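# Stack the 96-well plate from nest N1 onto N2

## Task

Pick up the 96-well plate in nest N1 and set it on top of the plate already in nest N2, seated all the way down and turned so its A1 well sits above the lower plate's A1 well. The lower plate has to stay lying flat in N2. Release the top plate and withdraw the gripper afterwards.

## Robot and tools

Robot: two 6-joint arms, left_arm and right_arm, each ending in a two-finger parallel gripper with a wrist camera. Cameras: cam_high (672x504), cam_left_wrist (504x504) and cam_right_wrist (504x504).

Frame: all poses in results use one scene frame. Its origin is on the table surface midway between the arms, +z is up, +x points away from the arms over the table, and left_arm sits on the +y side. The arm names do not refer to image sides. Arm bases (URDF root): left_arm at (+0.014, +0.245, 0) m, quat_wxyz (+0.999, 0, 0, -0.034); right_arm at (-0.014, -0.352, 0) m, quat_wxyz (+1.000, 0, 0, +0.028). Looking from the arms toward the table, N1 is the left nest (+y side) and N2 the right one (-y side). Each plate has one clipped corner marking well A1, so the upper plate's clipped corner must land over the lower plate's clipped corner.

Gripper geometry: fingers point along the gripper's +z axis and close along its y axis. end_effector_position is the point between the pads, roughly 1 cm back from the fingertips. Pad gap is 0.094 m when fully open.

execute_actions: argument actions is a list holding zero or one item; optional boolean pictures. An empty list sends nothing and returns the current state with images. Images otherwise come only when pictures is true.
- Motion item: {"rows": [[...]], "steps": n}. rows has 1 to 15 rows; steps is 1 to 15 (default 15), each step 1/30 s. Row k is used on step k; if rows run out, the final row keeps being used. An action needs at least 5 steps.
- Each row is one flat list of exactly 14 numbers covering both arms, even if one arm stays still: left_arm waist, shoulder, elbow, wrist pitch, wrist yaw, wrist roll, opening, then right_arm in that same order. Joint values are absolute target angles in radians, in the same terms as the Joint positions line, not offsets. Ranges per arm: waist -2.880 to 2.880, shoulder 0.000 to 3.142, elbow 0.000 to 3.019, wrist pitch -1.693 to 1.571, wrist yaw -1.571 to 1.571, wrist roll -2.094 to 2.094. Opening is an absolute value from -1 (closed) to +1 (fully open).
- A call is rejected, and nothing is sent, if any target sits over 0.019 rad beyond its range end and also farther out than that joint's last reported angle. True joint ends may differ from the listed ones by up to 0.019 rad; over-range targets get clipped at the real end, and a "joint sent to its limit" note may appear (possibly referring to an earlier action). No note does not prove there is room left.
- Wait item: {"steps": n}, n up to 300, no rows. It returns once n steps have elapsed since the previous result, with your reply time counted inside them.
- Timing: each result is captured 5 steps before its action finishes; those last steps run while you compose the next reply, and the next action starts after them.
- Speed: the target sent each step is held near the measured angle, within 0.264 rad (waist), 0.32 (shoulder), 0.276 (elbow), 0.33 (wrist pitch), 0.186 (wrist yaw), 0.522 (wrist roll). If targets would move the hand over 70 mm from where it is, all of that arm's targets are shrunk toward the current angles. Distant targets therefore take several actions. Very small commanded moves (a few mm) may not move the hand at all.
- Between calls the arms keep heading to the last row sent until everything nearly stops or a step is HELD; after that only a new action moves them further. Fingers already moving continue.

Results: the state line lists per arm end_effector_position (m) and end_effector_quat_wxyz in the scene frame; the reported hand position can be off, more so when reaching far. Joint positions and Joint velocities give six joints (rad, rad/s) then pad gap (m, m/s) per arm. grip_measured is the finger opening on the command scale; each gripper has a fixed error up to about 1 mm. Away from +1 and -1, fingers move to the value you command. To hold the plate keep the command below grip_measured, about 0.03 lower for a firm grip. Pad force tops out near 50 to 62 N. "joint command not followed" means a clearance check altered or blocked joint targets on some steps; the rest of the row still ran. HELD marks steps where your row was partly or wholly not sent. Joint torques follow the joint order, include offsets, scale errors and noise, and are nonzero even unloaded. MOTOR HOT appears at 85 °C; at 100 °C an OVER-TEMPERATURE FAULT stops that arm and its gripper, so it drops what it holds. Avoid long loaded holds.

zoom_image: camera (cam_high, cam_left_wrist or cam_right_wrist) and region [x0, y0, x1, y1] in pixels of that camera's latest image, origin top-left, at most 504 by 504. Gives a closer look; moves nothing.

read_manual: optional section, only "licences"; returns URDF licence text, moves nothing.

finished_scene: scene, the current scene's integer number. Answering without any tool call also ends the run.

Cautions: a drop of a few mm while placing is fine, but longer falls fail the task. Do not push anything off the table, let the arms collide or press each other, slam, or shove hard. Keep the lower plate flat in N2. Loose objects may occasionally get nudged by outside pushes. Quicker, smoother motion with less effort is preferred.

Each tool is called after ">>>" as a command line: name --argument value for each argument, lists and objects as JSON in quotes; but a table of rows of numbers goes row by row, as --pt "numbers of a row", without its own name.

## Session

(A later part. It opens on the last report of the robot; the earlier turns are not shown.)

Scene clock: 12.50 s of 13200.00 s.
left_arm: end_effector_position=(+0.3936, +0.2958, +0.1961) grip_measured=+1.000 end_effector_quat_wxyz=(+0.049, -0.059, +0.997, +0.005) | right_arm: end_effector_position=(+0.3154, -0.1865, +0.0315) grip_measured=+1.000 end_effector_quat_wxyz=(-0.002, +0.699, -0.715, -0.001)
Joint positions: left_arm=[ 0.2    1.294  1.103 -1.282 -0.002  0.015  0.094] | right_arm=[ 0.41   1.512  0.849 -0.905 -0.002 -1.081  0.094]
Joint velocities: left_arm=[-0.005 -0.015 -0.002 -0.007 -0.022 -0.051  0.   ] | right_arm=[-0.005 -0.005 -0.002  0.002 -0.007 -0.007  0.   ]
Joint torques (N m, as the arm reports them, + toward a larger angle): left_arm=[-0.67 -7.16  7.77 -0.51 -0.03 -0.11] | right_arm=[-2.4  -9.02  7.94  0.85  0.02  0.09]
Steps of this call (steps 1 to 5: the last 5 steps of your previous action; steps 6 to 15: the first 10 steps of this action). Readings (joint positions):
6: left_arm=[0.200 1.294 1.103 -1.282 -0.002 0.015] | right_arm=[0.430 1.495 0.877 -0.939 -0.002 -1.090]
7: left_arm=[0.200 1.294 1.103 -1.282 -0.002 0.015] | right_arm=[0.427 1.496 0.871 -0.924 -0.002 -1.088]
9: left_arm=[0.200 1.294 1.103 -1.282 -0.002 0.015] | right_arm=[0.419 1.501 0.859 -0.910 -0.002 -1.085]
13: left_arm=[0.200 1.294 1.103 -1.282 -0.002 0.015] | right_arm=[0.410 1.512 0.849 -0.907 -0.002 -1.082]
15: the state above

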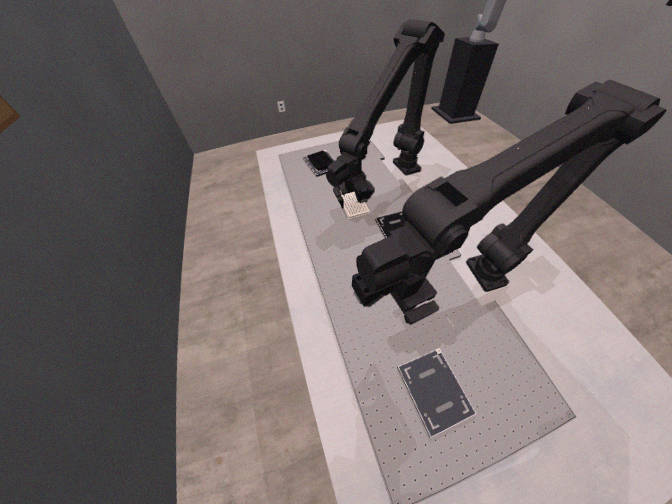

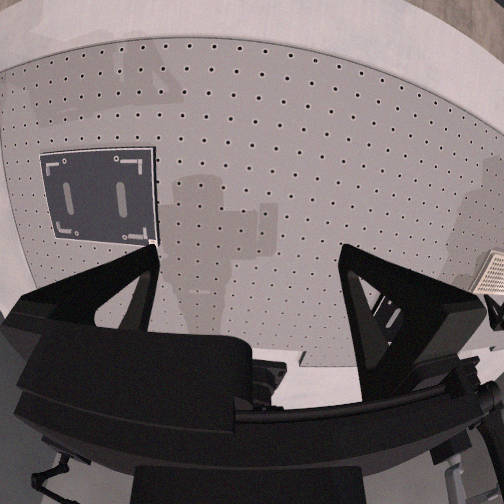

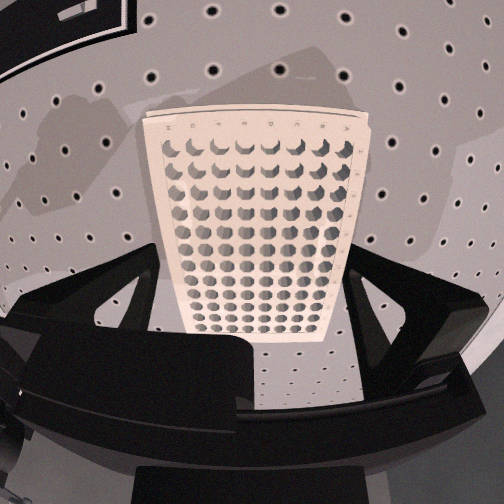

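>>> execute_actions --actions '[{"rows":[[0.2,1.3,1.1,-1.3,0,0,1,0.41,1.52,0.853,-0.883,0,-1.1,1]],"steps":8}]'

>>> execute_actions --actions '[{"rows":[[0.2,1.3,1.1,-1.3,0,0,1,0.41,1.52,0.853,-0.883,0,-1.1,0.7]],"steps":10}]' --pictures true

Scene clock: 12.77 s of 13200.00 s.
left_arm: end_effector_position=(+0.3936, +0.2958, +0.1961) grip_measured=+1.000 end_effector_quat_wxyz=(+0.049, -0.059, +0.997, +0.005) | right_arm: end_effector_position=(+0.3172, -0.1856, +0.0315) grip_measured=+1.000 end_effector_quat_wxyz=(-0.005, +0.700, -0.714, +0.001)
Joint positions: left_arm=[ 0.2    1.294  1.103 -1.282 -0.002  0.015  0.094] | right_arm=[ 0.41   1.512  0.849 -0.897 -0.002 -1.084  0.094]
Joint velocities: left_arm=[ 0.005  0.015 -0.002  0.002  0.037 -0.037  0.   ] | right_arm=[-0.015 -0.005  0.002  0.051 -0.037  0.037  0.   ]
Joint torques (N m, as the arm reports them, + toward a larger angle): left_arm=[-0.74 -7.15  7.76 -0.49 -0.03 -0.11] | right_arm=[-2.57 -9.75  7.91  0.85 -0.02 -0.07]
Steps of this call (steps 1 to 5: the last 5 steps of your previous action; steps 6 to 8: the first 3 steps of this action). Readings (joint positions):
6: left_arm=[0.200 1.294 1.103 -1.282 -0.002 0.015] | right_arm=[0.410 1.512 0.849 -0.902 -0.002 -1.081]
7: left_arm=[0.200 1.294 1.103 -1.282 -0.002 0.015] | right_arm=[0.410 1.512 0.849 -0.899 -0.002 -1.083]
8: the state above

Scene clock: 13.10 s of 13200.00 s.
left_arm: end_effector_position=(+0.3936, +0.2958, +0.1961) grip_measured=+1.000 end_effector_quat_wxyz=(+0.049, -0.059, +0.997, +0.005) | right_arm: end_effector_position=(+0.3179, -0.1854, +0.0315) grip_measured=+0.754 end_effector_quat_wxyz=(-0.007, +0.701, -0.713, +0.001)
Joint positions: left_arm=[ 0.2    1.294  1.103 -1.282 -0.002  0.015  0.094] | right_arm=[ 0.41   1.512  0.849 -0.894 -0.002 -1.088  0.082]
Joint velocities: left_arm=[-0.024 -0.005 -0.027  0.007  0.022  0.037  0.   ] | right_arm=[-0.005  0.005  0.017 -0.012  0.066  0.051  0.001]
Joint torques (N m, as the arm reports them, + toward a larger angle): left_arm=[-0.68 -7.19  7.77 -0.5  -0.03 -0.11] | right_arm=[ -2.65 -10.09   7.92   0.96   0.02  -0.09]
Steps of this call (steps 1 to 5: the last 5 steps of your previous action; steps 6 to 10: the first 5 steps of this action). Readings (joint positions):
6: left_arm=[0.200 1.294 1.103 -1.282 -0.002 0.015] | right_arm=[0.410 1.512 0.849 -0.894 -0.002 -1.087]
7: left_arm=[0.200 1.294 1.103 -1.282 -0.002 0.015] | right_arm=[0.410 1.512 0.849 -0.894 -0.002 -1.088]
9: left_arm=[0.200 1.294 1.103 -1.282 -0.002 0.015] | right_arm=[0.410 1.512 0.849 -0.894 -0.002 -1.088]
10: the state above

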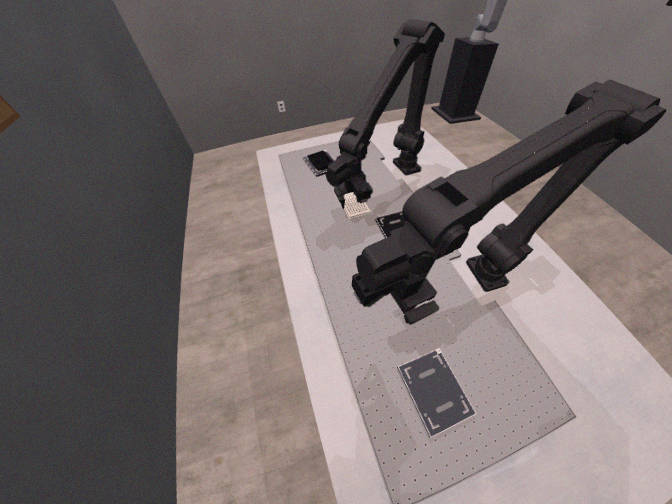

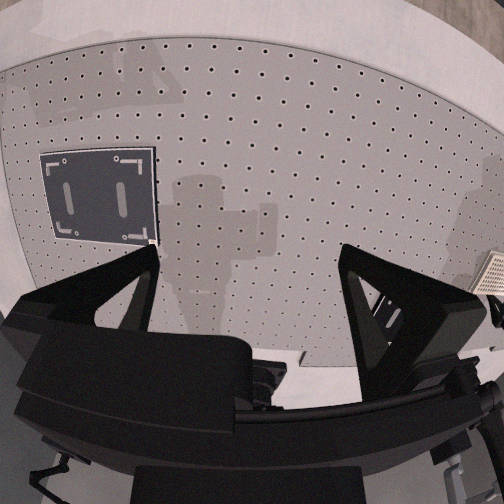

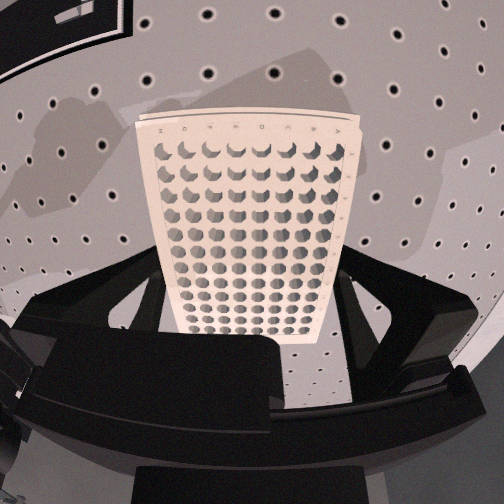

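>>> execute_actions --actions '[{"rows":[[0.2,1.3,1.1,-1.3,0,0,1,0.41,1.45,0.9,-0.93,0,-1.1,0.7],[0.2,1.3,1.1,-1.3,0,0,1,0.41,1.44,0.92,-0.95,0,-1.1,0.7],[0.2,1.3,1.1,-1.3,0,0,1,0.41,1.43,0.94,-0.98,0,-1.1,0.7],[0.2,1.3,1.1,-1.3,0,0,1,0.41,1.42,0.96,-1.02,0,-1.1,0.7],[0.2,1.3,1.1,-1.3,0,0,1,0.41,1.42,0.978,-1.08,0,-1.1,0.7]],"steps":13}]'

>>> execute_actions --actions '[{"rows":[[0.2,1.3,1.1,-1.3,0,0,1,-0.449,1.42,0.978,-1.08,0,1.06,0.7]]}]'

>>> execute_actions --actions '[{"steps":28}]'

>>> execute_actions --actions '[{"rows":[[0.2,1.3,1.1,-1.3,0,0,1,-0.449,1.48,0.97,-1.02,0,1.06,0.7]],"steps":12}]'

>>> execute_actions --actions '[{"rows":[[0.2,1.3,1.1,-1.3,0,0,1,-0.449,1.52,0.97,-0.979,0,1.06,0.7]]}]' --pictures true

>>> zoom_image --camera "cam_right_wrist" --region '[100,50,400,350]'

Scene clock: 13.60 s of 13200.00 s.
left_arm: end_effector_position=(+0.3936, +0.2958, +0.1961) grip_measured=+1.000 end_effector_quat_wxyz=(+0.049, -0.059, +0.997, +0.005) | right_arm: end_effector_position=(+0.3209, -0.1838, +0.0807) grip_measured=+0.754 end_effector_quat_wxyz=(-0.000, +0.702, -0.712, -0.001)
Joint positions: left_arm=[ 0.2    1.294  1.103 -1.282 -0.002  0.015  0.094] | right_arm=[ 0.41   1.448  0.933 -1.056 -0.002 -1.089  0.082]
Joint velocities: left_arm=[-0.015 -0.024 -0.002 -0.007  0.007 -0.022  0.   ] | right_arm=[-0.005 -0.269  0.325 -0.212  0.037 -0.022  0.001]
Joint torques (N m, as the arm reports them, + toward a larger angle): left_arm=[-0.66 -7.16  7.76 -0.5  -0.03 -0.11] | right_arm=[ -2.2  -11.64  10.77  -0.01  -0.04  -0.07]
Steps of this call (steps 1 to 5: the last 5 steps of your previous action; steps 6 to 7: the robot went on to your last target; steps 8 to 15: the first 8 steps of this action). Readings (joint positions):
8: left_arm=[0.200 1.294 1.103 -1.282 -0.002 0.015] | right_arm=[0.410 1.510 0.850 -0.899 -0.002 -1.089]
9: left_arm=[0.200 1.294 1.103 -1.282 -0.002 0.015] | right_arm=[0.410 1.505 0.853 -0.913 -0.002 -1.089]
11: left_arm=[0.200 1.294 1.103 -1.282 -0.002 0.015] | right_arm=[0.410 1.489 0.871 -0.960 -0.002 -1.089]
15: the state above

Scene clock: 14.10 s of 13200.00 s.
left_arm: end_effector_position=(+0.3936, +0.2958, +0.1961) grip_measured=+1.000 end_effector_quat_wxyz=(+0.049, -0.059, +0.997, +0.005) | right_arm: end_effector_position=(+0.3650, -0.3730, +0.0936) grip_measured=+0.754 end_effector_quat_wxyz=(+0.012, -0.184, +0.983, +0.000)
Joint positions: left_arm=[ 0.2    1.294  1.103 -1.282 -0.002  0.015  0.094] | right_arm=[-0.112  1.427  0.95  -1.07  -0.006 -0.427  0.082]
Joint velocities: left_arm=[-0.005 -0.005 -0.007  0.002 -0.007 -0.051  0.   ] | right_arm=[-1.978 -0.015  0.022  0.012  0.051  1.897 -0.   ]
Joint torques (N m, as the arm reports them, + toward a larger angle): left_arm=[-0.7  -7.18  7.77 -0.51 -0.03 -0.11] | right_arm=[ -1.9  -10.9   10.49   0.4    0.12   0.08]
Steps of this call (steps 1 to 5: the last 5 steps of your previous action; steps 6 to 15: the first 10 steps of this action). Readings (joint positions):
6: left_arm=[0.200 1.294 1.103 -1.282 -0.002 0.015] | right_arm=[0.397 1.427 0.950 -1.069 -0.007 -1.032]
7: left_arm=[0.200 1.294 1.103 -1.282 -0.002 0.015] | right_arm=[0.369 1.427 0.950 -1.070 -0.009 -0.965]
9: left_arm=[0.200 1.294 1.103 -1.282 -0.002 0.015] | right_arm=[0.274 1.427 0.950 -1.070 -0.009 -0.831]
13: left_arm=[0.200 1.294 1.103 -1.282 -0.002 0.015] | right_arm=[0.023 1.427 0.950 -1.070 -0.007 -0.562]
15: the state above

Scene clock: 15.03 s of 13200.00 s.
left_arm: end_effector_position=(+0.3936, +0.2958, +0.1961) grip_measured=+1.000 end_effector_quat_wxyz=(+0.049, -0.059, +0.997, +0.005) | right_arm: end_effector_position=(+0.3368, -0.4969, +0.0936) grip_measured=+0.755 end_effector_quat_wxyz=(+0.011, +0.654, +0.756, +0.003)
Joint positions: left_arm=[ 0.2    1.294  1.103 -1.282 -0.002  0.015  0.094] | right_arm=[-0.445  1.427  0.95  -1.071  0.002  1.039  0.082]
Joint velocities: left_arm=[ 0.005 -0.005 -0.002  0.012 -0.007 -0.007  0.   ] | right_arm=[-0.005 -0.005  0.007  0.017 -0.066  0.066 -0.001]
Joint torques (N m, as the arm reports them, + toward a larger angle): left_arm=[-0.74 -7.2   7.77 -0.51 -0.03 -0.11] | right_arm=[ -2.73 -11.61  11.16   0.23   0.     0.13]
Kept back: nothing.
Steps of this call (steps 1 to 5: the last 5 steps of your previous action; steps 6 to 28: the robot went on to your last target). Readings (joint positions):
1: left_arm=[0.200 1.294 1.103 -1.282 -0.002 0.015] | right_arm=[-0.180 1.427 0.950 -1.070 -0.005 -0.359]
2: left_arm=[0.200 1.294 1.103 -1.282 -0.002 0.015] | right_arm=[-0.249 1.427 0.950 -1.070 -0.005 -0.291]
4: left_arm=[0.200 1.294 1.103 -1.282 -0.002 0.015] | right_arm=[-0.381 1.427 0.950 -1.070 -0.002 -0.107]
8: left_arm=[0.200 1.294 1.103 -1.282 -0.002 0.015] | right_arm=[-0.510 1.427 0.950 -1.070 0.006 0.296]
28: the state above

Scene clock: 15.27 s of 13200.00 s.
left_arm: end_effector_position=(+0.3936, +0.2958, +0.1961) grip_measured=+1.000 end_effector_quat_wxyz=(+0.049, -0.059, +0.997, +0.005) | right_arm: end_effector_position=(+0.3441, -0.4999, +0.0792) grip_measured=+0.755 end_effector_quat_wxyz=(+0.010, +0.657, +0.753, +0.002)
Joint positions: left_arm=[ 0.2    1.294  1.103 -1.282 -0.002  0.015  0.094] | right_arm=[-0.445  1.468  0.95  -1.032  0.002  1.047  0.082]
Joint velocities: left_arm=[ 0.005  0.005  0.002  0.017 -0.007 -0.037  0.   ] | right_arm=[-0.005  0.093 -0.007 -0.017 -0.051 -0.007 -0.001]
Joint torques (N m, as the arm reports them, + toward a larger angle): left_arm=[-0.71 -7.16  7.76 -0.5  -0.03 -0.11] | right_arm=[ -2.55 -10.47  10.22   0.85   0.     0.15]
Steps of this call (steps 1 to 7: the first 7 steps of this action). Readings (joint positions):
1: left_arm=[0.200 1.294 1.103 -1.282 -0.002 0.015] | right_arm=[-0.445 1.430 0.950 -1.064 0.002 1.041]
2: left_arm=[0.200 1.294 1.103 -1.282 -0.002 0.015] | right_arm=[-0.445 1.435 0.950 -1.052 0.002 1.042]
4: left_arm=[0.200 1.294 1.103 -1.282 -0.002 0.015] | right_arm=[-0.445 1.450 0.950 -1.036 0.002 1.045]
7: the state above

Scene clock: 15.77 s of 13200.00 s.
left_arm: end_effector_position=(+0.3936, +0.2958, +0.1961) grip_measured=+1.000 end_effector_quat_wxyz=(+0.049, -0.059, +0.997, +0.005) | right_arm: end_effector_position=(+0.3513, -0.5028, +0.0639) grip_measured=+0.755 end_effector_quat_wxyz=(+0.010, +0.658, +0.753, +0.002)
Joint positions: left_arm=[ 0.2    1.294  1.103 -1.282 -0.002  0.015  0.094] | right_arm=[-0.445  1.51   0.95  -0.99   0.002  1.048  0.082]
Joint velocities: left_arm=[-0.005 -0.015 -0.002  0.012 -0.022  0.007  0.   ] | right_arm=[ 0.005  0.005  0.012  0.007 -0.051  0.051 -0.   ]
Joint torques (N m, as the arm reports them, + toward a larger angle): left_arm=[-0.74 -7.2   7.77 -0.5  -0.03 -0.11] | right_arm=[ -2.93 -10.43  10.01   0.83   0.     0.1 ]
Steps of this call (steps 1 to 5: the last 5 steps of your previous action; steps 6 to 15: the first 10 steps of this action). Readings (joint positions):
6: left_arm=[0.200 1.294 1.103 -1.282 -0.002 0.015] | right_arm=[-0.445 1.474 0.950 -1.023 0.002 1.048]
7: left_arm=[0.200 1.294 1.103 -1.282 -0.002 0.015] | right_arm=[-0.445 1.478 0.950 -1.011 0.002 1.048]
9: left_arm=[0.200 1.294 1.103 -1.282 -0.002 0.015] | right_arm=[-0.445 1.491 0.950 -0.995 0.002 1.048]
13: left_arm=[0.200 1.294 1.103 -1.282 -0.002 0.015] | right_arm=[-0.445 1.509 0.950 -0.990 0.002 1.048]
15: the state above

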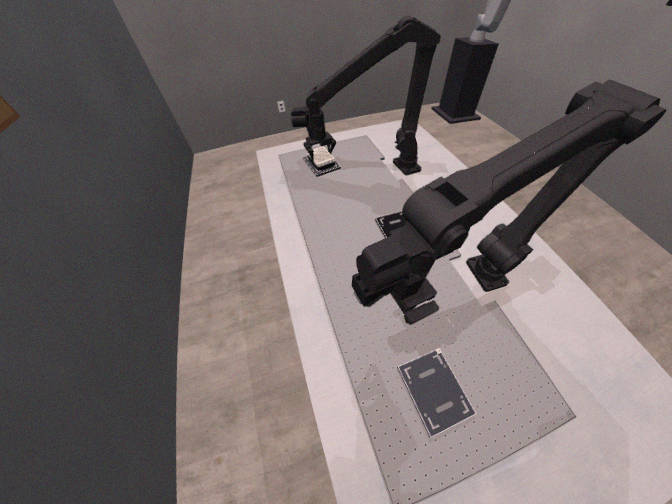

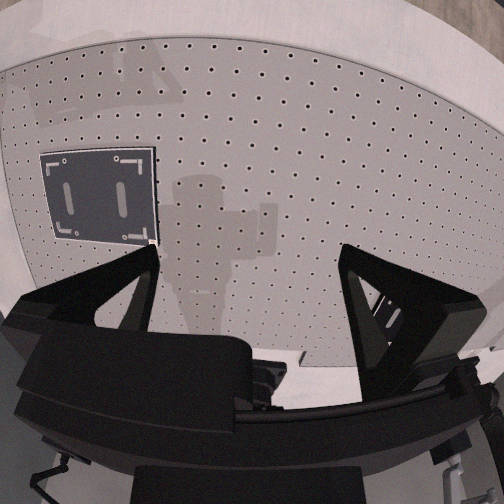

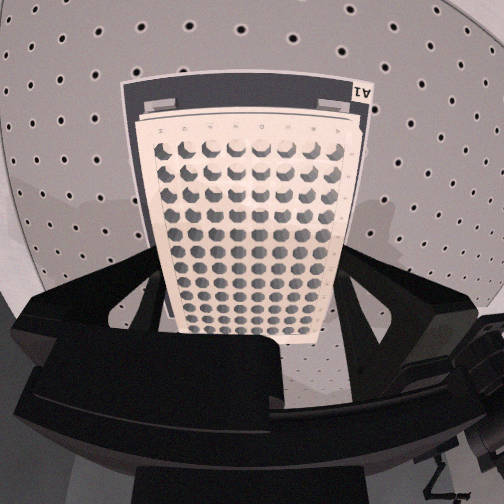

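Region (100, 50, 400, 350) of cam_right_wrist's 504x504 image, scaled by 1.680, with more detail than that image has.

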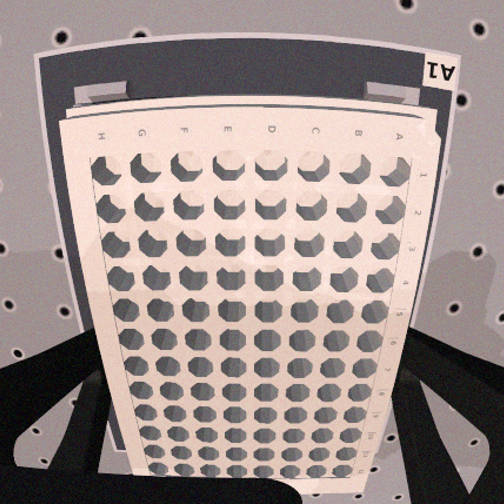

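>>> execute_actions --actions '[{"rows":[[0.2,1.3,1.1,-1.3,0,0,1,-0.432,1.538,0.97,-0.974,0,1.071,0.7]]}]' --pictures true

>>> zoom_image --camera "cam_right_wrist" --region '[100,50,400,350]'

Scene clock: 16.27 s of 13200.00 s.
left_arm: end_effector_position=(+0.3936, +0.2958, +0.1961) grip_measured=+1.000 end_effector_quat_wxyz=(+0.049, -0.059, +0.997, +0.005) | right_arm: end_effector_position=(+0.3526, -0.5009, +0.0595) grip_measured=+0.755 end_effector_quat_wxyz=(+0.007, +0.660, +0.751, +0.001)
Joint positions: left_arm=[ 0.2    1.294  1.103 -1.282 -0.002  0.015  0.094] | right_arm=[-0.439  1.522  0.95  -0.985  0.002  1.058  0.082]
Joint velocities: left_arm=[-0.015 -0.005  0.027 -0.002  0.051 -0.066  0.   ] | right_arm=[-0.005 -0.005  0.017 -0.012 -0.007 -0.037  0.   ]
Joint torques (N m, as the arm reports them, + toward a larger angle): left_arm=[-0.71 -7.12  7.76 -0.5  -0.03 -0.11] | right_arm=[ -2.19 -10.35  10.     0.95  -0.01   0.09]
Steps of this call (steps 1 to 5: the last 5 steps of your previous action; steps 6 to 15: the first 10 steps of this action). Readings (joint positions):
6: left_arm=[0.200 1.294 1.103 -1.282 -0.002 0.015] | right_arm=[-0.444 1.511 0.950 -0.989 0.002 1.050]
7: left_arm=[0.200 1.294 1.103 -1.282 -0.002 0.015] | right_arm=[-0.443 1.512 0.950 -0.987 0.002 1.052]
9: left_arm=[0.200 1.294 1.103 -1.282 -0.002 0.015] | right_arm=[-0.442 1.516 0.950 -0.985 0.002 1.055]
13: left_arm=[0.200 1.294 1.103 -1.282 -0.002 0.015] | right_arm=[-0.439 1.521 0.950 -0.985 0.002 1.058]
15: the state above

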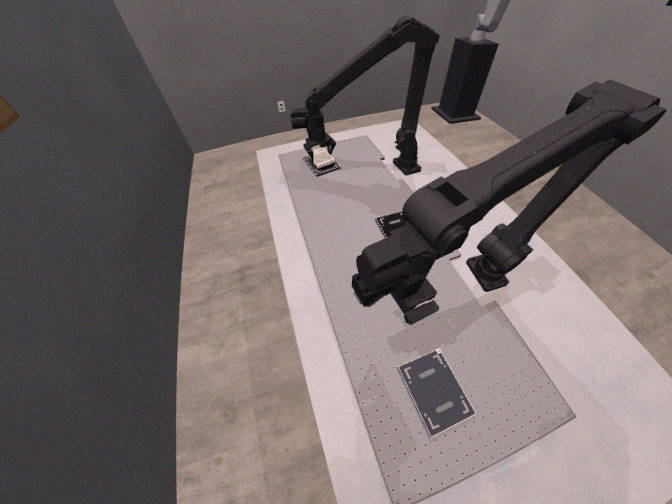

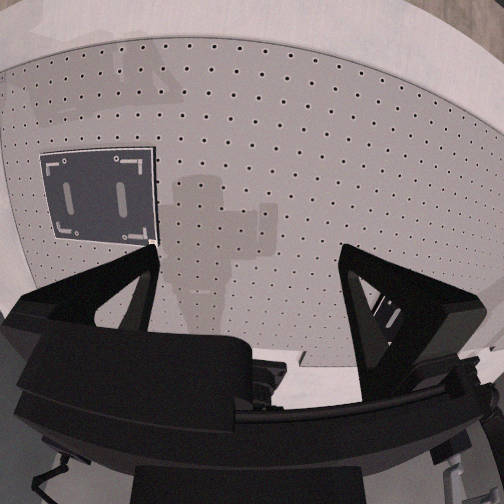

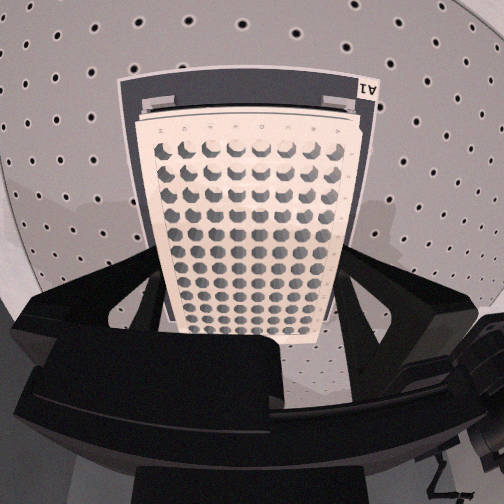

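Region (100, 50, 400, 350) of cam_right_wrist's 504x504 image, scaled by 1.680, with more detail than that image has.

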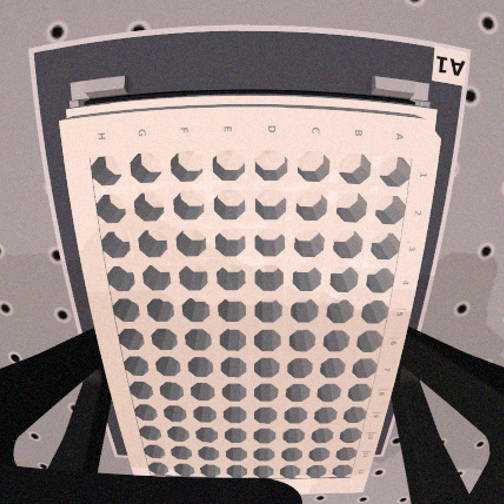

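>>> execute_actions --actions '[{"rows":[[0.2,1.3,1.1,-1.3,0,0,1,-0.439,1.538,0.97,-0.97,0,1.06,0.7],[0.2,1.3,1.1,-1.3,0,0,1,-0.439,1.538,0.97,-0.97,0,1.06,0.7],[0.2,1.3,1.1,-1.3,0,0,1,-0.439,1.56,0.97,-0.97,0,1.06,0.7]]}]' --pictures true

>>> zoom_image --camera "cam_right_wrist" --region '[100,50,400,350]'

Scene clock: 16.77 s of 13200.00 s.
left_arm: end_effector_position=(+0.3936, +0.2958, +0.1961) grip_measured=+1.000 end_effector_quat_wxyz=(+0.049, -0.059, +0.997, +0.005) | right_arm: end_effector_position=(+0.3534, -0.5011, +0.0571) grip_measured=+0.755 end_effector_quat_wxyz=(+0.006, +0.660, +0.751, +0.001)
Joint positions: left_arm=[ 0.2    1.294  1.103 -1.282 -0.002  0.015  0.094] | right_arm=[-0.439  1.529  0.95  -0.98   0.001  1.059  0.082]
Joint velocities: left_arm=[-0.015 -0.005  0.002 -0.002  0.007 -0.081  0.   ] | right_arm=[ 0.005 -0.015  0.002  0.007 -0.037 -0.022  0.   ]
Joint torques (N m, as the arm reports them, + toward a larger angle): left_arm=[-0.65 -7.22  7.79 -0.49 -0.03 -0.11] | right_arm=[-2.38 -8.93  9.88  0.97  0.03  0.03]
Steps of this call (steps 1 to 5: the last 5 steps of your previous action; steps 6 to 15: the first 10 steps of this action). Readings (joint positions):
6: left_arm=[0.200 1.294 1.103 -1.282 -0.002 0.015] | right_arm=[-0.439 1.522 0.950 -0.984 0.002 1.059]
7: left_arm=[0.200 1.294 1.103 -1.282 -0.002 0.015] | right_arm=[-0.439 1.522 0.950 -0.983 0.002 1.059]
9: left_arm=[0.200 1.294 1.103 -1.282 -0.002 0.015] | right_arm=[-0.439 1.525 0.950 -0.981 0.002 1.059]
13: left_arm=[0.200 1.294 1.103 -1.282 -0.002 0.015] | right_arm=[-0.439 1.529 0.950 -0.980 0.001 1.059]
15: the state above

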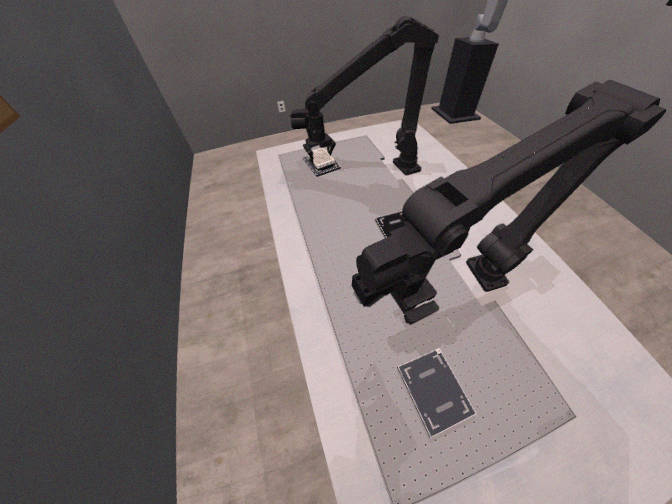

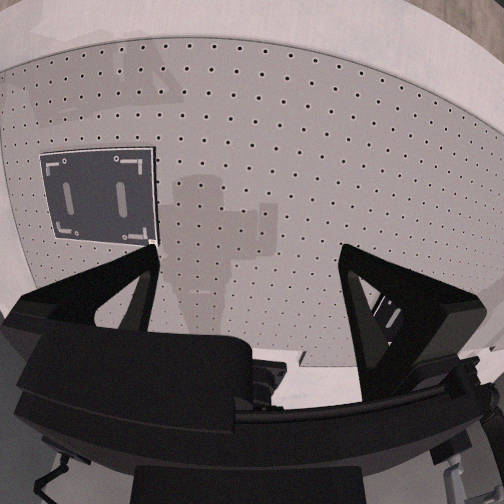

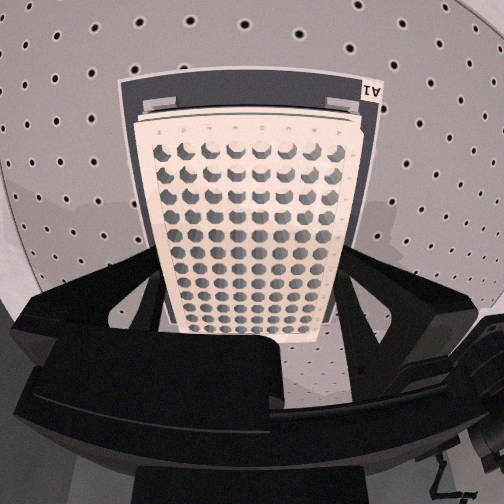

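Region (100, 50, 400, 350) of cam_right_wrist's 504x504 image, scaled by 1.680, with more detail than that image has.

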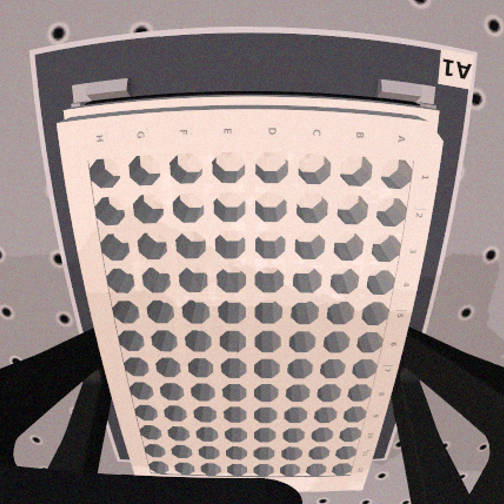

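>>> execute_actions --actions '[{"rows":[[0.2,1.3,1.1,-1.3,0,0,1,-0.439,1.503,0.97,-0.993,0,1.06,0.7]],"steps":12}]'

>>> execute_actions --actions '[{"rows":[[0.2,1.3,1.1,-1.3,0,0,1,-0.439,1.565,0.97,-0.983,0,1.06,0.7]],"steps":12}]'

>>> execute_actions --actions '[{"rows":[[0.2,1.3,1.1,-1.3,0,0,1,-0.439,1.53,0.97,-0.983,0,1.06,0.9]],"steps":12}]' --pictures true

>>> zoom_image --camera "cam_right_wrist" --region '[100,50,400,350]'

Scene clock: 18.07 s of 13200.00 s.
left_arm: end_effector_position=(+0.3936, +0.2958, +0.1961) grip_measured=+1.000 end_effector_quat_wxyz=(+0.049, -0.059, +0.997, +0.005) | right_arm: end_effector_position=(+0.3531, -0.5010, +0.0581) grip_measured=+0.755 end_effector_quat_wxyz=(+0.006, +0.660, +0.751, +0.002)
Joint positions: left_arm=[ 0.2    1.294  1.103 -1.282 -0.002  0.015  0.094] | right_arm=[-0.439  1.526  0.95  -0.982  0.001  1.059  0.082]
Joint velocities: left_arm=[-0.005  0.005 -0.007 -0.007  0.022 -0.051  0.   ] | right_arm=[-0.005 -0.005  0.007  0.007 -0.022 -0.051 -0.   ]
Joint torques (N m, as the arm reports them, + toward a larger angle): left_arm=[-0.71 -7.2   7.75 -0.52 -0.03 -0.11] | right_arm=[ -2.31 -13.61   9.95   0.03   0.03   0.03]
Steps of this call (steps 1 to 5: the last 5 steps of your previous action; steps 6 to 15: the robot went on to your last target; steps 16 to 32: nothing new was sent; steps 33 to 39: the first 7 steps of this action). Readings (joint positions):
33: left_arm=[0.200 1.294 1.103 -1.282 -0.002 0.015] | right_arm=[-0.439 1.527 0.950 -0.980 0.001 1.059]
34: left_arm=[0.200 1.294 1.103 -1.282 -0.002 0.015] | right_arm=[-0.439 1.526 0.950 -0.981 0.001 1.059]
36: left_arm=[0.200 1.294 1.103 -1.282 -0.002 0.015] | right_arm=[-0.439 1.526 0.950 -0.982 0.001 1.059]
39: the state above

Scene clock: 18.47 s of 13200.00 s.
left_arm: end_effector_position=(+0.3936, +0.2958, +0.1961) grip_measured=+1.000 end_effector_quat_wxyz=(+0.049, -0.059, +0.997, +0.005) | right_arm: end_effector_position=(+0.3530, -0.5009, +0.0571) grip_measured=+0.755 end_effector_quat_wxyz=(+0.005, +0.660, +0.751, +0.001)
Joint positions: left_arm=[ 0.2    1.294  1.103 -1.282 -0.002  0.015  0.094] | right_arm=[-0.439  1.529  0.95  -0.982  0.001  1.059  0.082]
Joint velocities: left_arm=[-0.015 -0.005 -0.012 -0.002 -0.007  0.022  0.   ] | right_arm=[-0.005 -0.005 -0.007 -0.002 -0.022 -0.022 -0.001]
Joint torques (N m, as the arm reports them, + toward a larger angle): left_arm=[-0.71 -7.19  7.75 -0.51 -0.03 -0.11] | right_arm=[-2.36 -8.23  9.92  0.43  0.03  0.04]
Steps of this call (steps 1 to 5: the last 5 steps of your previous action; steps 6 to 12: the first 7 steps of this action). Readings (joint positions):
6: left_arm=[0.200 1.294 1.103 -1.282 -0.002 0.015] | right_arm=[-0.439 1.527 0.950 -0.982 0.001 1.059]
7: left_arm=[0.200 1.294 1.103 -1.282 -0.002 0.015] | right_arm=[-0.439 1.529 0.950 -0.982 0.001 1.059]
9: left_arm=[0.200 1.294 1.103 -1.282 -0.002 0.015] | right_arm=[-0.439 1.529 0.950 -0.982 0.001 1.059]
12: the state above

Scene clock: 18.87 s of 13200.00 s.
left_arm: end_effector_position=(+0.3936, +0.2958, +0.1961) grip_measured=+1.000 end_effector_quat_wxyz=(+0.049, -0.059, +0.997, +0.005) | right_arm: end_effector_position=(+0.3530, -0.5009, +0.0571) grip_measured=+0.898 end_effector_quat_wxyz=(+0.005, +0.660, +0.751, +0.001)
Joint positions: left_arm=[ 0.2    1.294  1.103 -1.282 -0.002  0.015  0.094] | right_arm=[-0.439  1.529  0.95  -0.982  0.001  1.059  0.089]
Joint velocities: left_arm=[-0.005  0.015  0.017  0.012  0.051  0.022  0.   ] | right_arm=[-0.015 -0.005 -0.027 -0.002 -0.007 -0.037  0.   ]
Joint torques (N m, as the arm reports them, + toward a larger angle): left_arm=[-0.75 -7.13  7.77 -0.51 -0.03 -0.1 ] | right_arm=[ -2.26 -11.46   9.81   0.51   0.06   0.03]
Steps of this call (steps 1 to 5: the last 5 steps of your previous action; steps 6 to 12: the first 7 steps of this action). Readings (joint positions):
6: left_arm=[0.200 1.294 1.103 -1.282 -0.002 0.015] | right_arm=[-0.439 1.529 0.950 -0.982 0.001 1.059]
7: left_arm=[0.200 1.294 1.103 -1.282 -0.002 0.015] | right_arm=[-0.439 1.529 0.950 -0.982 0.001 1.059]
9: left_arm=[0.200 1.294 1.103 -1.282 -0.002 0.015] | right_arm=[-0.439 1.529 0.950 -0.982 0.001 1.059]
12: the state above

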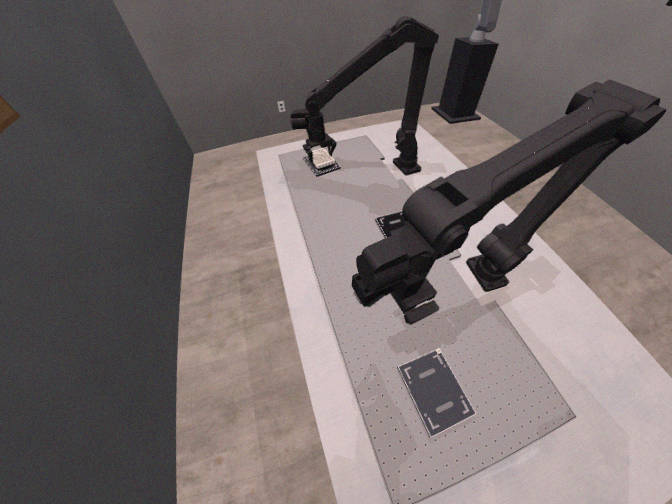

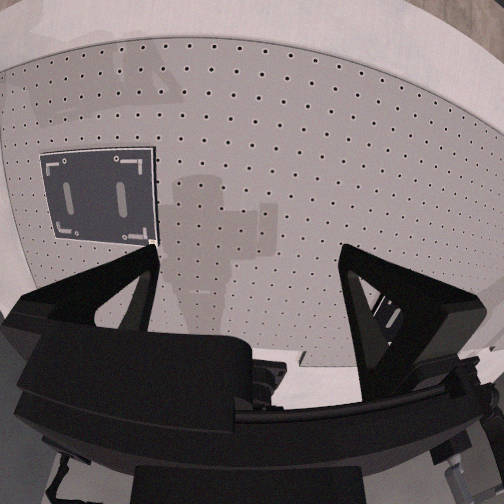

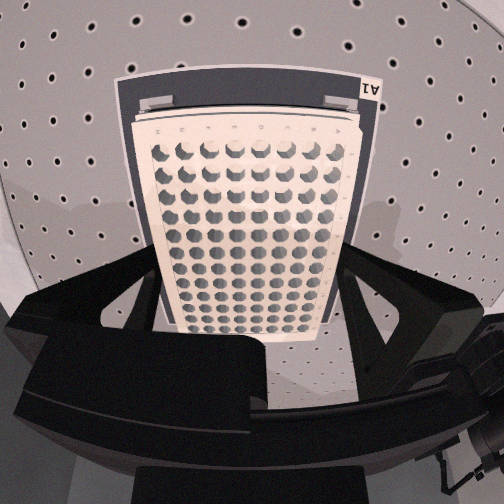

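Region (100, 50, 400, 350) of cam_right_wrist's 504x504 image, scaled by 1.680, with more detail than that image has.

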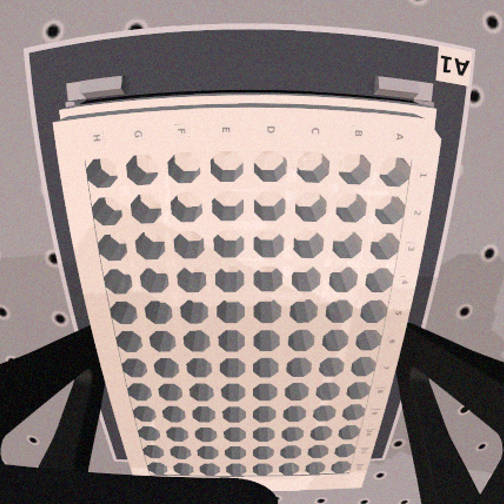

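>>> execute_actions --actions '[{"rows":[[0.2,1.3,1.1,-1.3,0,0,1,-0.439,1.45,0.97,-1.01,0,1.06,1]],"steps":11}]'

>>> execute_actions --actions '[{"rows":[[0.2,1.3,1.1,-1.3,0,0,1,-0.5,1.6,1.26,-1.2,0,0.2,1]]}]'

>>> execute_actions --actions '[{"steps":12}]' --pictures true

>>> zoom_image --camera "cam_right_wrist" --region '[130,150,370,350]'

>>> zoom_image --camera "cam_high" --region '[295,140,350,180]'

Scene clock: 19.47 s of 13200.00 s.
left_arm: end_effector_position=(+0.3936, +0.2958, +0.1961) grip_measured=+1.000 end_effector_quat_wxyz=(+0.049, -0.059, +0.997, +0.005) | right_arm: end_effector_position=(+0.3517, -0.5003, +0.0758) grip_measured=+1.000 end_effector_quat_wxyz=(+0.020, +0.660, +0.751, +0.007)
Joint positions: left_arm=[ 0.2    1.294  1.103 -1.282 -0.002  0.015  0.094] | right_arm=[-0.439  1.478  0.95  -1.001  0.001  1.059  0.094]
Joint velocities: left_arm=[ 0.005  0.005 -0.007  0.002 -0.051 -0.081  0.   ] | right_arm=[ 0.005 -0.259 -0.002 -0.007 -0.037 -0.066  0.   ]
Joint torques (N m, as the arm reports them, + toward a larger angle): left_arm=[-0.7  -7.21  7.77 -0.5  -0.03 -0.11] | right_arm=[ -2.61 -12.57  10.33   0.26   0.05   0.02]
Steps of this call (steps 1 to 5: the last 5 steps of your previous action; steps 6 to 12: the robot went on to your last target; steps 13 to 18: the first 6 steps of this action). Readings (joint positions):
13: left_arm=[0.200 1.294 1.103 -1.282 -0.002 0.015] | right_arm=[-0.439 1.525 0.950 -0.985 0.001 1.059]
14: left_arm=[0.200 1.294 1.103 -1.282 -0.002 0.015] | right_arm=[-0.439 1.518 0.950 -0.992 0.001 1.059]
16: left_arm=[0.200 1.294 1.103 -1.282 -0.002 0.015] | right_arm=[-0.439 1.498 0.950 -0.998 0.001 1.059]
18: the state above

Scene clock: 19.97 s of 13200.00 s.
left_arm: end_effector_position=(+0.3936, +0.2958, +0.1961) grip_measured=+1.000 end_effector_quat_wxyz=(+0.049, -0.059, +0.997, +0.005) | right_arm: end_effector_position=(+0.4061, -0.5549, +0.1297) grip_measured=+1.000 end_effector_quat_wxyz=(+0.018, +0.387, +0.922, -0.001)
Joint positions: left_arm=[ 0.2    1.294  1.103 -1.282 -0.002  0.015  0.094] | right_arm=[-0.504  1.596  1.243 -1.181  0.     0.347  0.094]
Joint velocities: left_arm=[-0.005 -0.005 -0.017 -0.007 -0.022 -0.007  0.   ] | right_arm=[-0.005 -0.005  0.017 -0.139  0.007 -0.96   0.   ]
Joint torques (N m, as the arm reports them, + toward a larger angle): left_arm=[-0.77 -7.21  7.76 -0.5  -0.03 -0.11] | right_arm=[ -2.27 -13.53  10.69   0.28   0.01  -0.1 ]
Steps of this call (steps 1 to 5: the last 5 steps of your previous action; steps 6 to 15: the first 10 steps of this action). Readings (joint positions):
6: left_arm=[0.200 1.294 1.103 -1.282 -0.002 0.015] | right_arm=[-0.443 1.475 0.974 -1.045 0.000 0.987]
7: left_arm=[0.200 1.294 1.103 -1.282 -0.002 0.015] | right_arm=[-0.449 1.500 1.020 -1.103 0.000 0.908]
9: left_arm=[0.200 1.294 1.103 -1.282 -0.002 0.015] | right_arm=[-0.469 1.556 1.127 -1.158 0.000 0.728]
13: left_arm=[0.200 1.294 1.103 -1.282 -0.002 0.015] | right_arm=[-0.500 1.596 1.240 -1.172 0.000 0.423]
15: the state above

Scene clock: 20.37 s of 13200.00 s.
left_arm: end_effector_position=(+0.3936, +0.2958, +0.1961) grip_measured=+1.000 end_effector_quat_wxyz=(+0.049, -0.059, +0.997, +0.005) | right_arm: end_effector_position=(+0.4039, -0.5536, +0.1293) grip_measured=+1.000 end_effector_quat_wxyz=(+0.013, +0.328, +0.945, -0.002)
Joint positions: left_arm=[ 0.2    1.294  1.103 -1.282 -0.002  0.015  0.094] | right_arm=[-0.504  1.596  1.243 -1.191  0.     0.22   0.094]
Joint velocities: left_arm=[-0.005 -0.005  0.002  0.002 -0.007  0.007  0.   ] | right_arm=[-0.005 -0.005  0.017  0.022 -0.066 -0.066  0.   ]
Joint torques (N m, as the arm reports them, + toward a larger angle): left_arm=[-0.72 -7.23  7.76 -0.51 -0.03 -0.11] | right_arm=[ -1.79 -13.81  10.76   0.23   0.01  -0.07]
Kept back: nothing.
Steps of this call (steps 1 to 5: the last 5 steps of your previous action; steps 6 to 12: the robot went on to your last target). Readings (joint positions):
1: left_arm=[0.200 1.294 1.103 -1.282 -0.002 0.015] | right_arm=[-0.504 1.596 1.243 -1.186 0.000 0.319]
2: left_arm=[0.200 1.294 1.103 -1.282 -0.002 0.015] | right_arm=[-0.504 1.596 1.243 -1.189 0.000 0.297]
4: left_arm=[0.200 1.294 1.103 -1.282 -0.002 0.015] | right_arm=[-0.504 1.596 1.243 -1.190 0.000 0.266]
8: left_arm=[0.200 1.294 1.103 -1.282 -0.002 0.015] | right_arm=[-0.504 1.596 1.243 -1.191 0.000 0.234]
12: the state above

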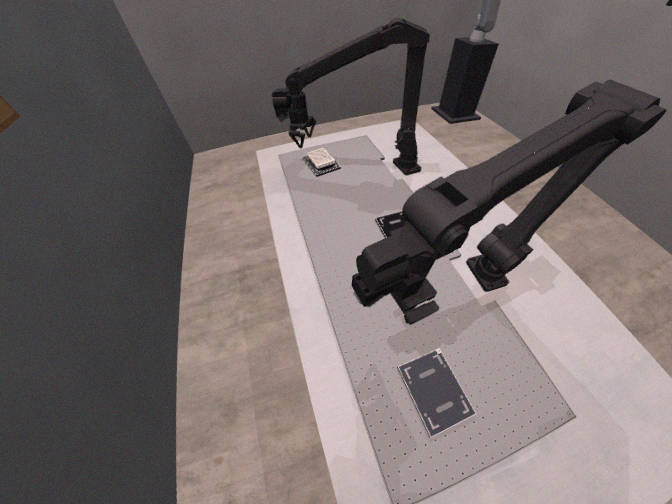

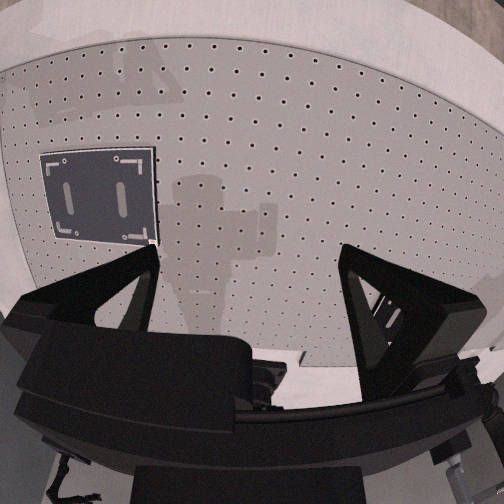

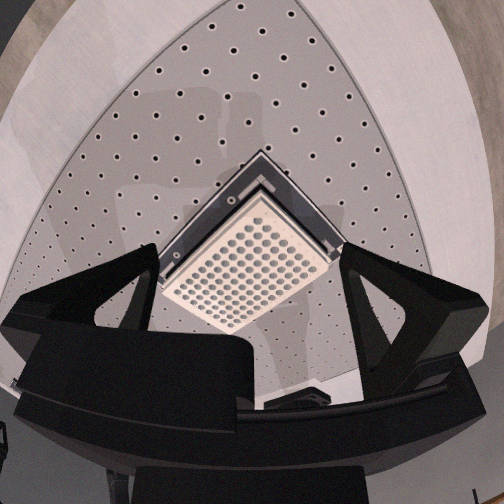

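Region (130, 150, 370, 350) of cam_right_wrist's 504x504 image, scaled by 2.100, with more detail than that image has.

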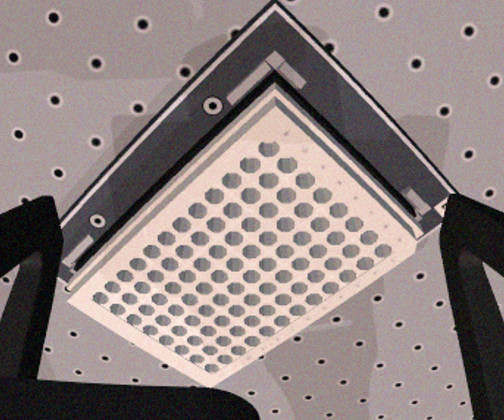

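Region (295, 140, 350, 180) of cam_high's 672x504 image, scaled by 9.164, with more detail than that image has; it fills the top 367 rows of this view, and the rest is white.

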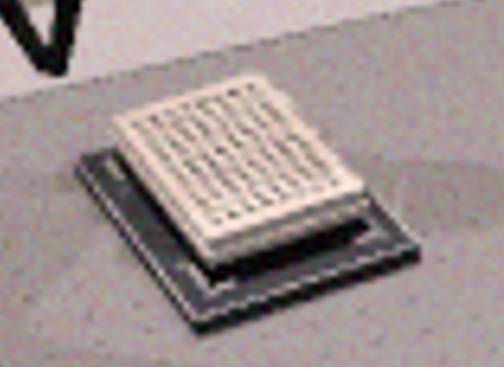

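>>> execute_actions --actions '[{"rows":[[0.2,1.3,1.1,-1.3,0,0,1,-0.14,1.32,0.9,-1.14,0,-1.8,1]]}]'

>>> execute_actions --actions '[{"steps":28}]' --pictures true

>>> zoom_image --camera "cam_right_wrist" --region '[160,220,350,350]'

Scene clock: 20.90 s of 13200.00 s.
left_arm: end_effector_position=(+0.3936, +0.2958, +0.1961) grip_measured=+1.000 end_effector_quat_wxyz=(+0.049, -0.059, +0.997, +0.005) | right_arm: end_effector_position=(+0.3234, -0.3759, +0.1004) grip_measured=+1.000 end_effector_quat_wxyz=(-0.020, -0.193, +0.981, +0.007)
Joint positions: left_arm=[ 0.2    1.294  1.103 -1.282 -0.002  0.015  0.094] | right_arm=[-0.126  1.353  0.895 -1.155 -0.003 -0.458  0.094]
Joint velocities: left_arm=[ 0.005  0.015  0.007  0.002 -0.007 -0.051  0.   ] | right_arm=[ 1.031 -0.464 -0.31  -0.002 -0.081 -2.806  0.   ]
Joint torques (N m, as the arm reports them, + toward a larger angle): left_arm=[-0.68 -7.23  7.78 -0.5  -0.03 -0.11] | right_arm=[-7.58 -9.64 10.88  1.01  0.14  0.02]
Steps of this call (steps 1 to 6: the robot went on to your last target; steps 7 to 16: the first 10 steps of this action). Readings (joint positions):
7: left_arm=[0.200 1.294 1.103 -1.282 -0.002 0.015] | right_arm=[-0.496 1.586 1.225 -1.180 0.003 0.176]
8: left_arm=[0.200 1.294 1.103 -1.282 -0.002 0.015] | right_arm=[-0.482 1.564 1.187 -1.166 0.004 0.132]
10: left_arm=[0.200 1.294 1.103 -1.282 -0.002 0.015] | right_arm=[-0.424 1.506 1.092 -1.160 0.004 0.039]
14: left_arm=[0.200 1.294 1.103 -1.282 -0.002 0.015] | right_arm=[-0.221 1.394 0.933 -1.155 0.003 -0.257]
16: the state above

Scene clock: 21.83 s of 13200.00 s.
left_arm: end_effector_position=(+0.3936, +0.2958, +0.1961) grip_measured=+1.000 end_effector_quat_wxyz=(+0.049, -0.059, +0.997, +0.005) | right_arm: end_effector_position=(+0.3224, -0.3812, +0.1060) grip_measured=+1.000 end_effector_quat_wxyz=(+0.005, +0.750, -0.661, -0.008)
Joint positions: left_arm=[ 0.2    1.294  1.103 -1.282 -0.002  0.015  0.094] | right_arm=[-0.141  1.329  0.889 -1.15  -0.002 -1.782  0.094]
Joint velocities: left_arm=[-0.015 -0.005  0.002 -0.012 -0.022 -0.051  0.   ] | right_arm=[-0.005 -0.015 -0.007  0.007 -0.022 -0.022  0.   ]
Joint torques (N m, as the arm reports them, + toward a larger angle): left_arm=[-0.67 -7.24  7.77 -0.52 -0.03 -0.11] | right_arm=[-2.19 -9.67  9.61  0.67  0.03 -0.1 ]
Kept back: nothing.
Steps of this call (steps 1 to 5: the last 5 steps of your previous action; steps 6 to 28: the robot went on to your last target). Readings (joint positions):
1: left_arm=[0.200 1.294 1.103 -1.282 -0.002 0.015] | right_arm=[-0.100 1.341 0.889 -1.155 -0.004 -0.559]
2: left_arm=[0.200 1.294 1.103 -1.282 -0.002 0.015] | right_arm=[-0.090 1.334 0.889 -1.155 -0.004 -0.659]
4: left_arm=[0.200 1.294 1.103 -1.282 -0.002 0.015] | right_arm=[-0.099 1.329 0.889 -1.151 -0.004 -0.859]
8: left_arm=[0.200 1.294 1.103 -1.282 -0.002 0.015] | right_arm=[-0.137 1.329 0.889 -1.150 -0.003 -1.257]
28: the state above

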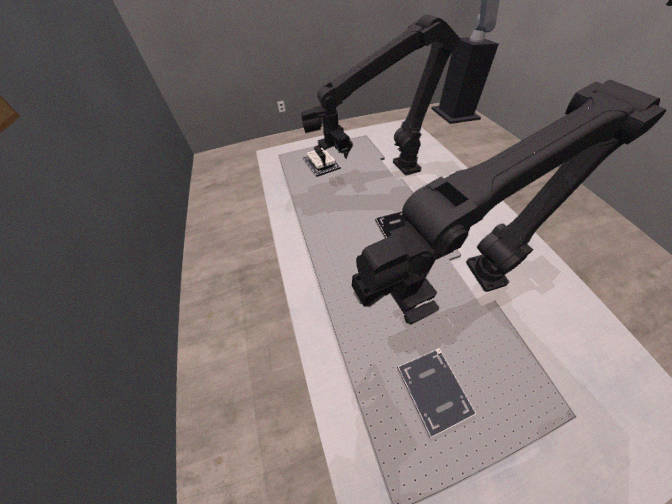

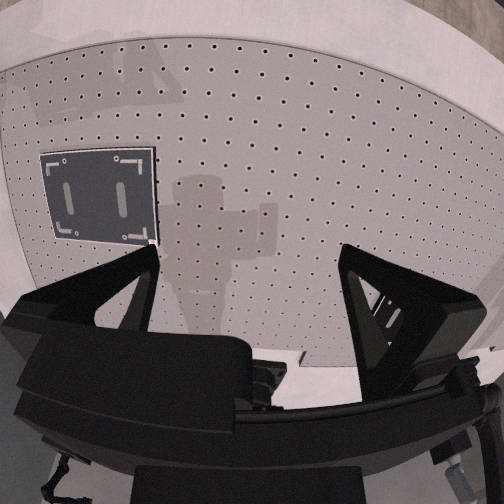

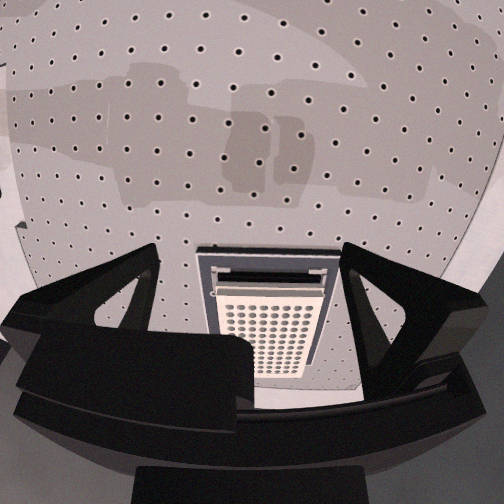

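Region (160, 220, 350, 350) of cam_right_wrist's 504x504 image, scaled by 2.653, with more detail than that image has; it fills the top 345 rows of this view, and the rest is white.

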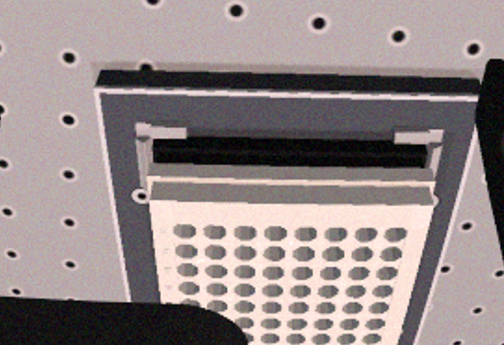

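>>> execute_actions --actions '[{"rows":[[0.2,1.3,1.1,-1.3,0,0,1,0.2,1.15,0.9,-1.2,0,-1.8,1]]}]'

>>> finished_scene --scene 2

Scene clock: 22.37 s of 13200.00 s.
left_arm: end_effector_position=(+0.3936, +0.2958, +0.1961) grip_measured=+1.000 end_effector_quat_wxyz=(+0.049, -0.059, +0.997, +0.005) | right_arm: end_effector_position=(+0.2975, -0.2560, +0.1610) grip_measured=+1.000 end_effector_quat_wxyz=(-0.045, +0.863, -0.502, +0.039)
Joint positions: left_arm=[ 0.2    1.294  1.103 -1.282 -0.002  0.015  0.094] | right_arm=[ 0.243  1.147  0.886 -1.19  -0.004 -1.789  0.094]
Joint velocities: left_arm=[ 0.005 -0.005  0.002 -0.002  0.007  0.022  0.   ] | right_arm=[-0.024 -0.21  -0.032 -0.042 -0.022  0.007  0.   ]
Joint torques (N m, as the arm reports them, + toward a larger angle): left_arm=[-0.76 -7.17  7.75 -0.51 -0.03 -0.11] | right_arm=[-5.11 -5.04 10.76  0.39  0.06 -0.05]
Steps of this call (steps 1 to 6: the robot went on to your last target; steps 7 to 16: the first 10 steps of this action). Readings (joint positions):
7: left_arm=[0.200 1.294 1.103 -1.282 -0.002 0.015] | right_arm=[-0.128 1.322 0.889 -1.153 0.004 -1.787]
8: left_arm=[0.200 1.294 1.103 -1.282 -0.002 0.015] | right_arm=[-0.097 1.309 0.886 -1.159 0.005 -1.787]
10: left_arm=[0.200 1.294 1.103 -1.282 -0.002 0.015] | right_arm=[0.005 1.267 0.886 -1.170 0.005 -1.787]
14: left_arm=[0.200 1.294 1.103 -1.282 -0.002 0.015] | right_arm=[0.218 1.171 0.886 -1.185 -0.003 -1.788]
16: the state above

The scene is finished: the task was done.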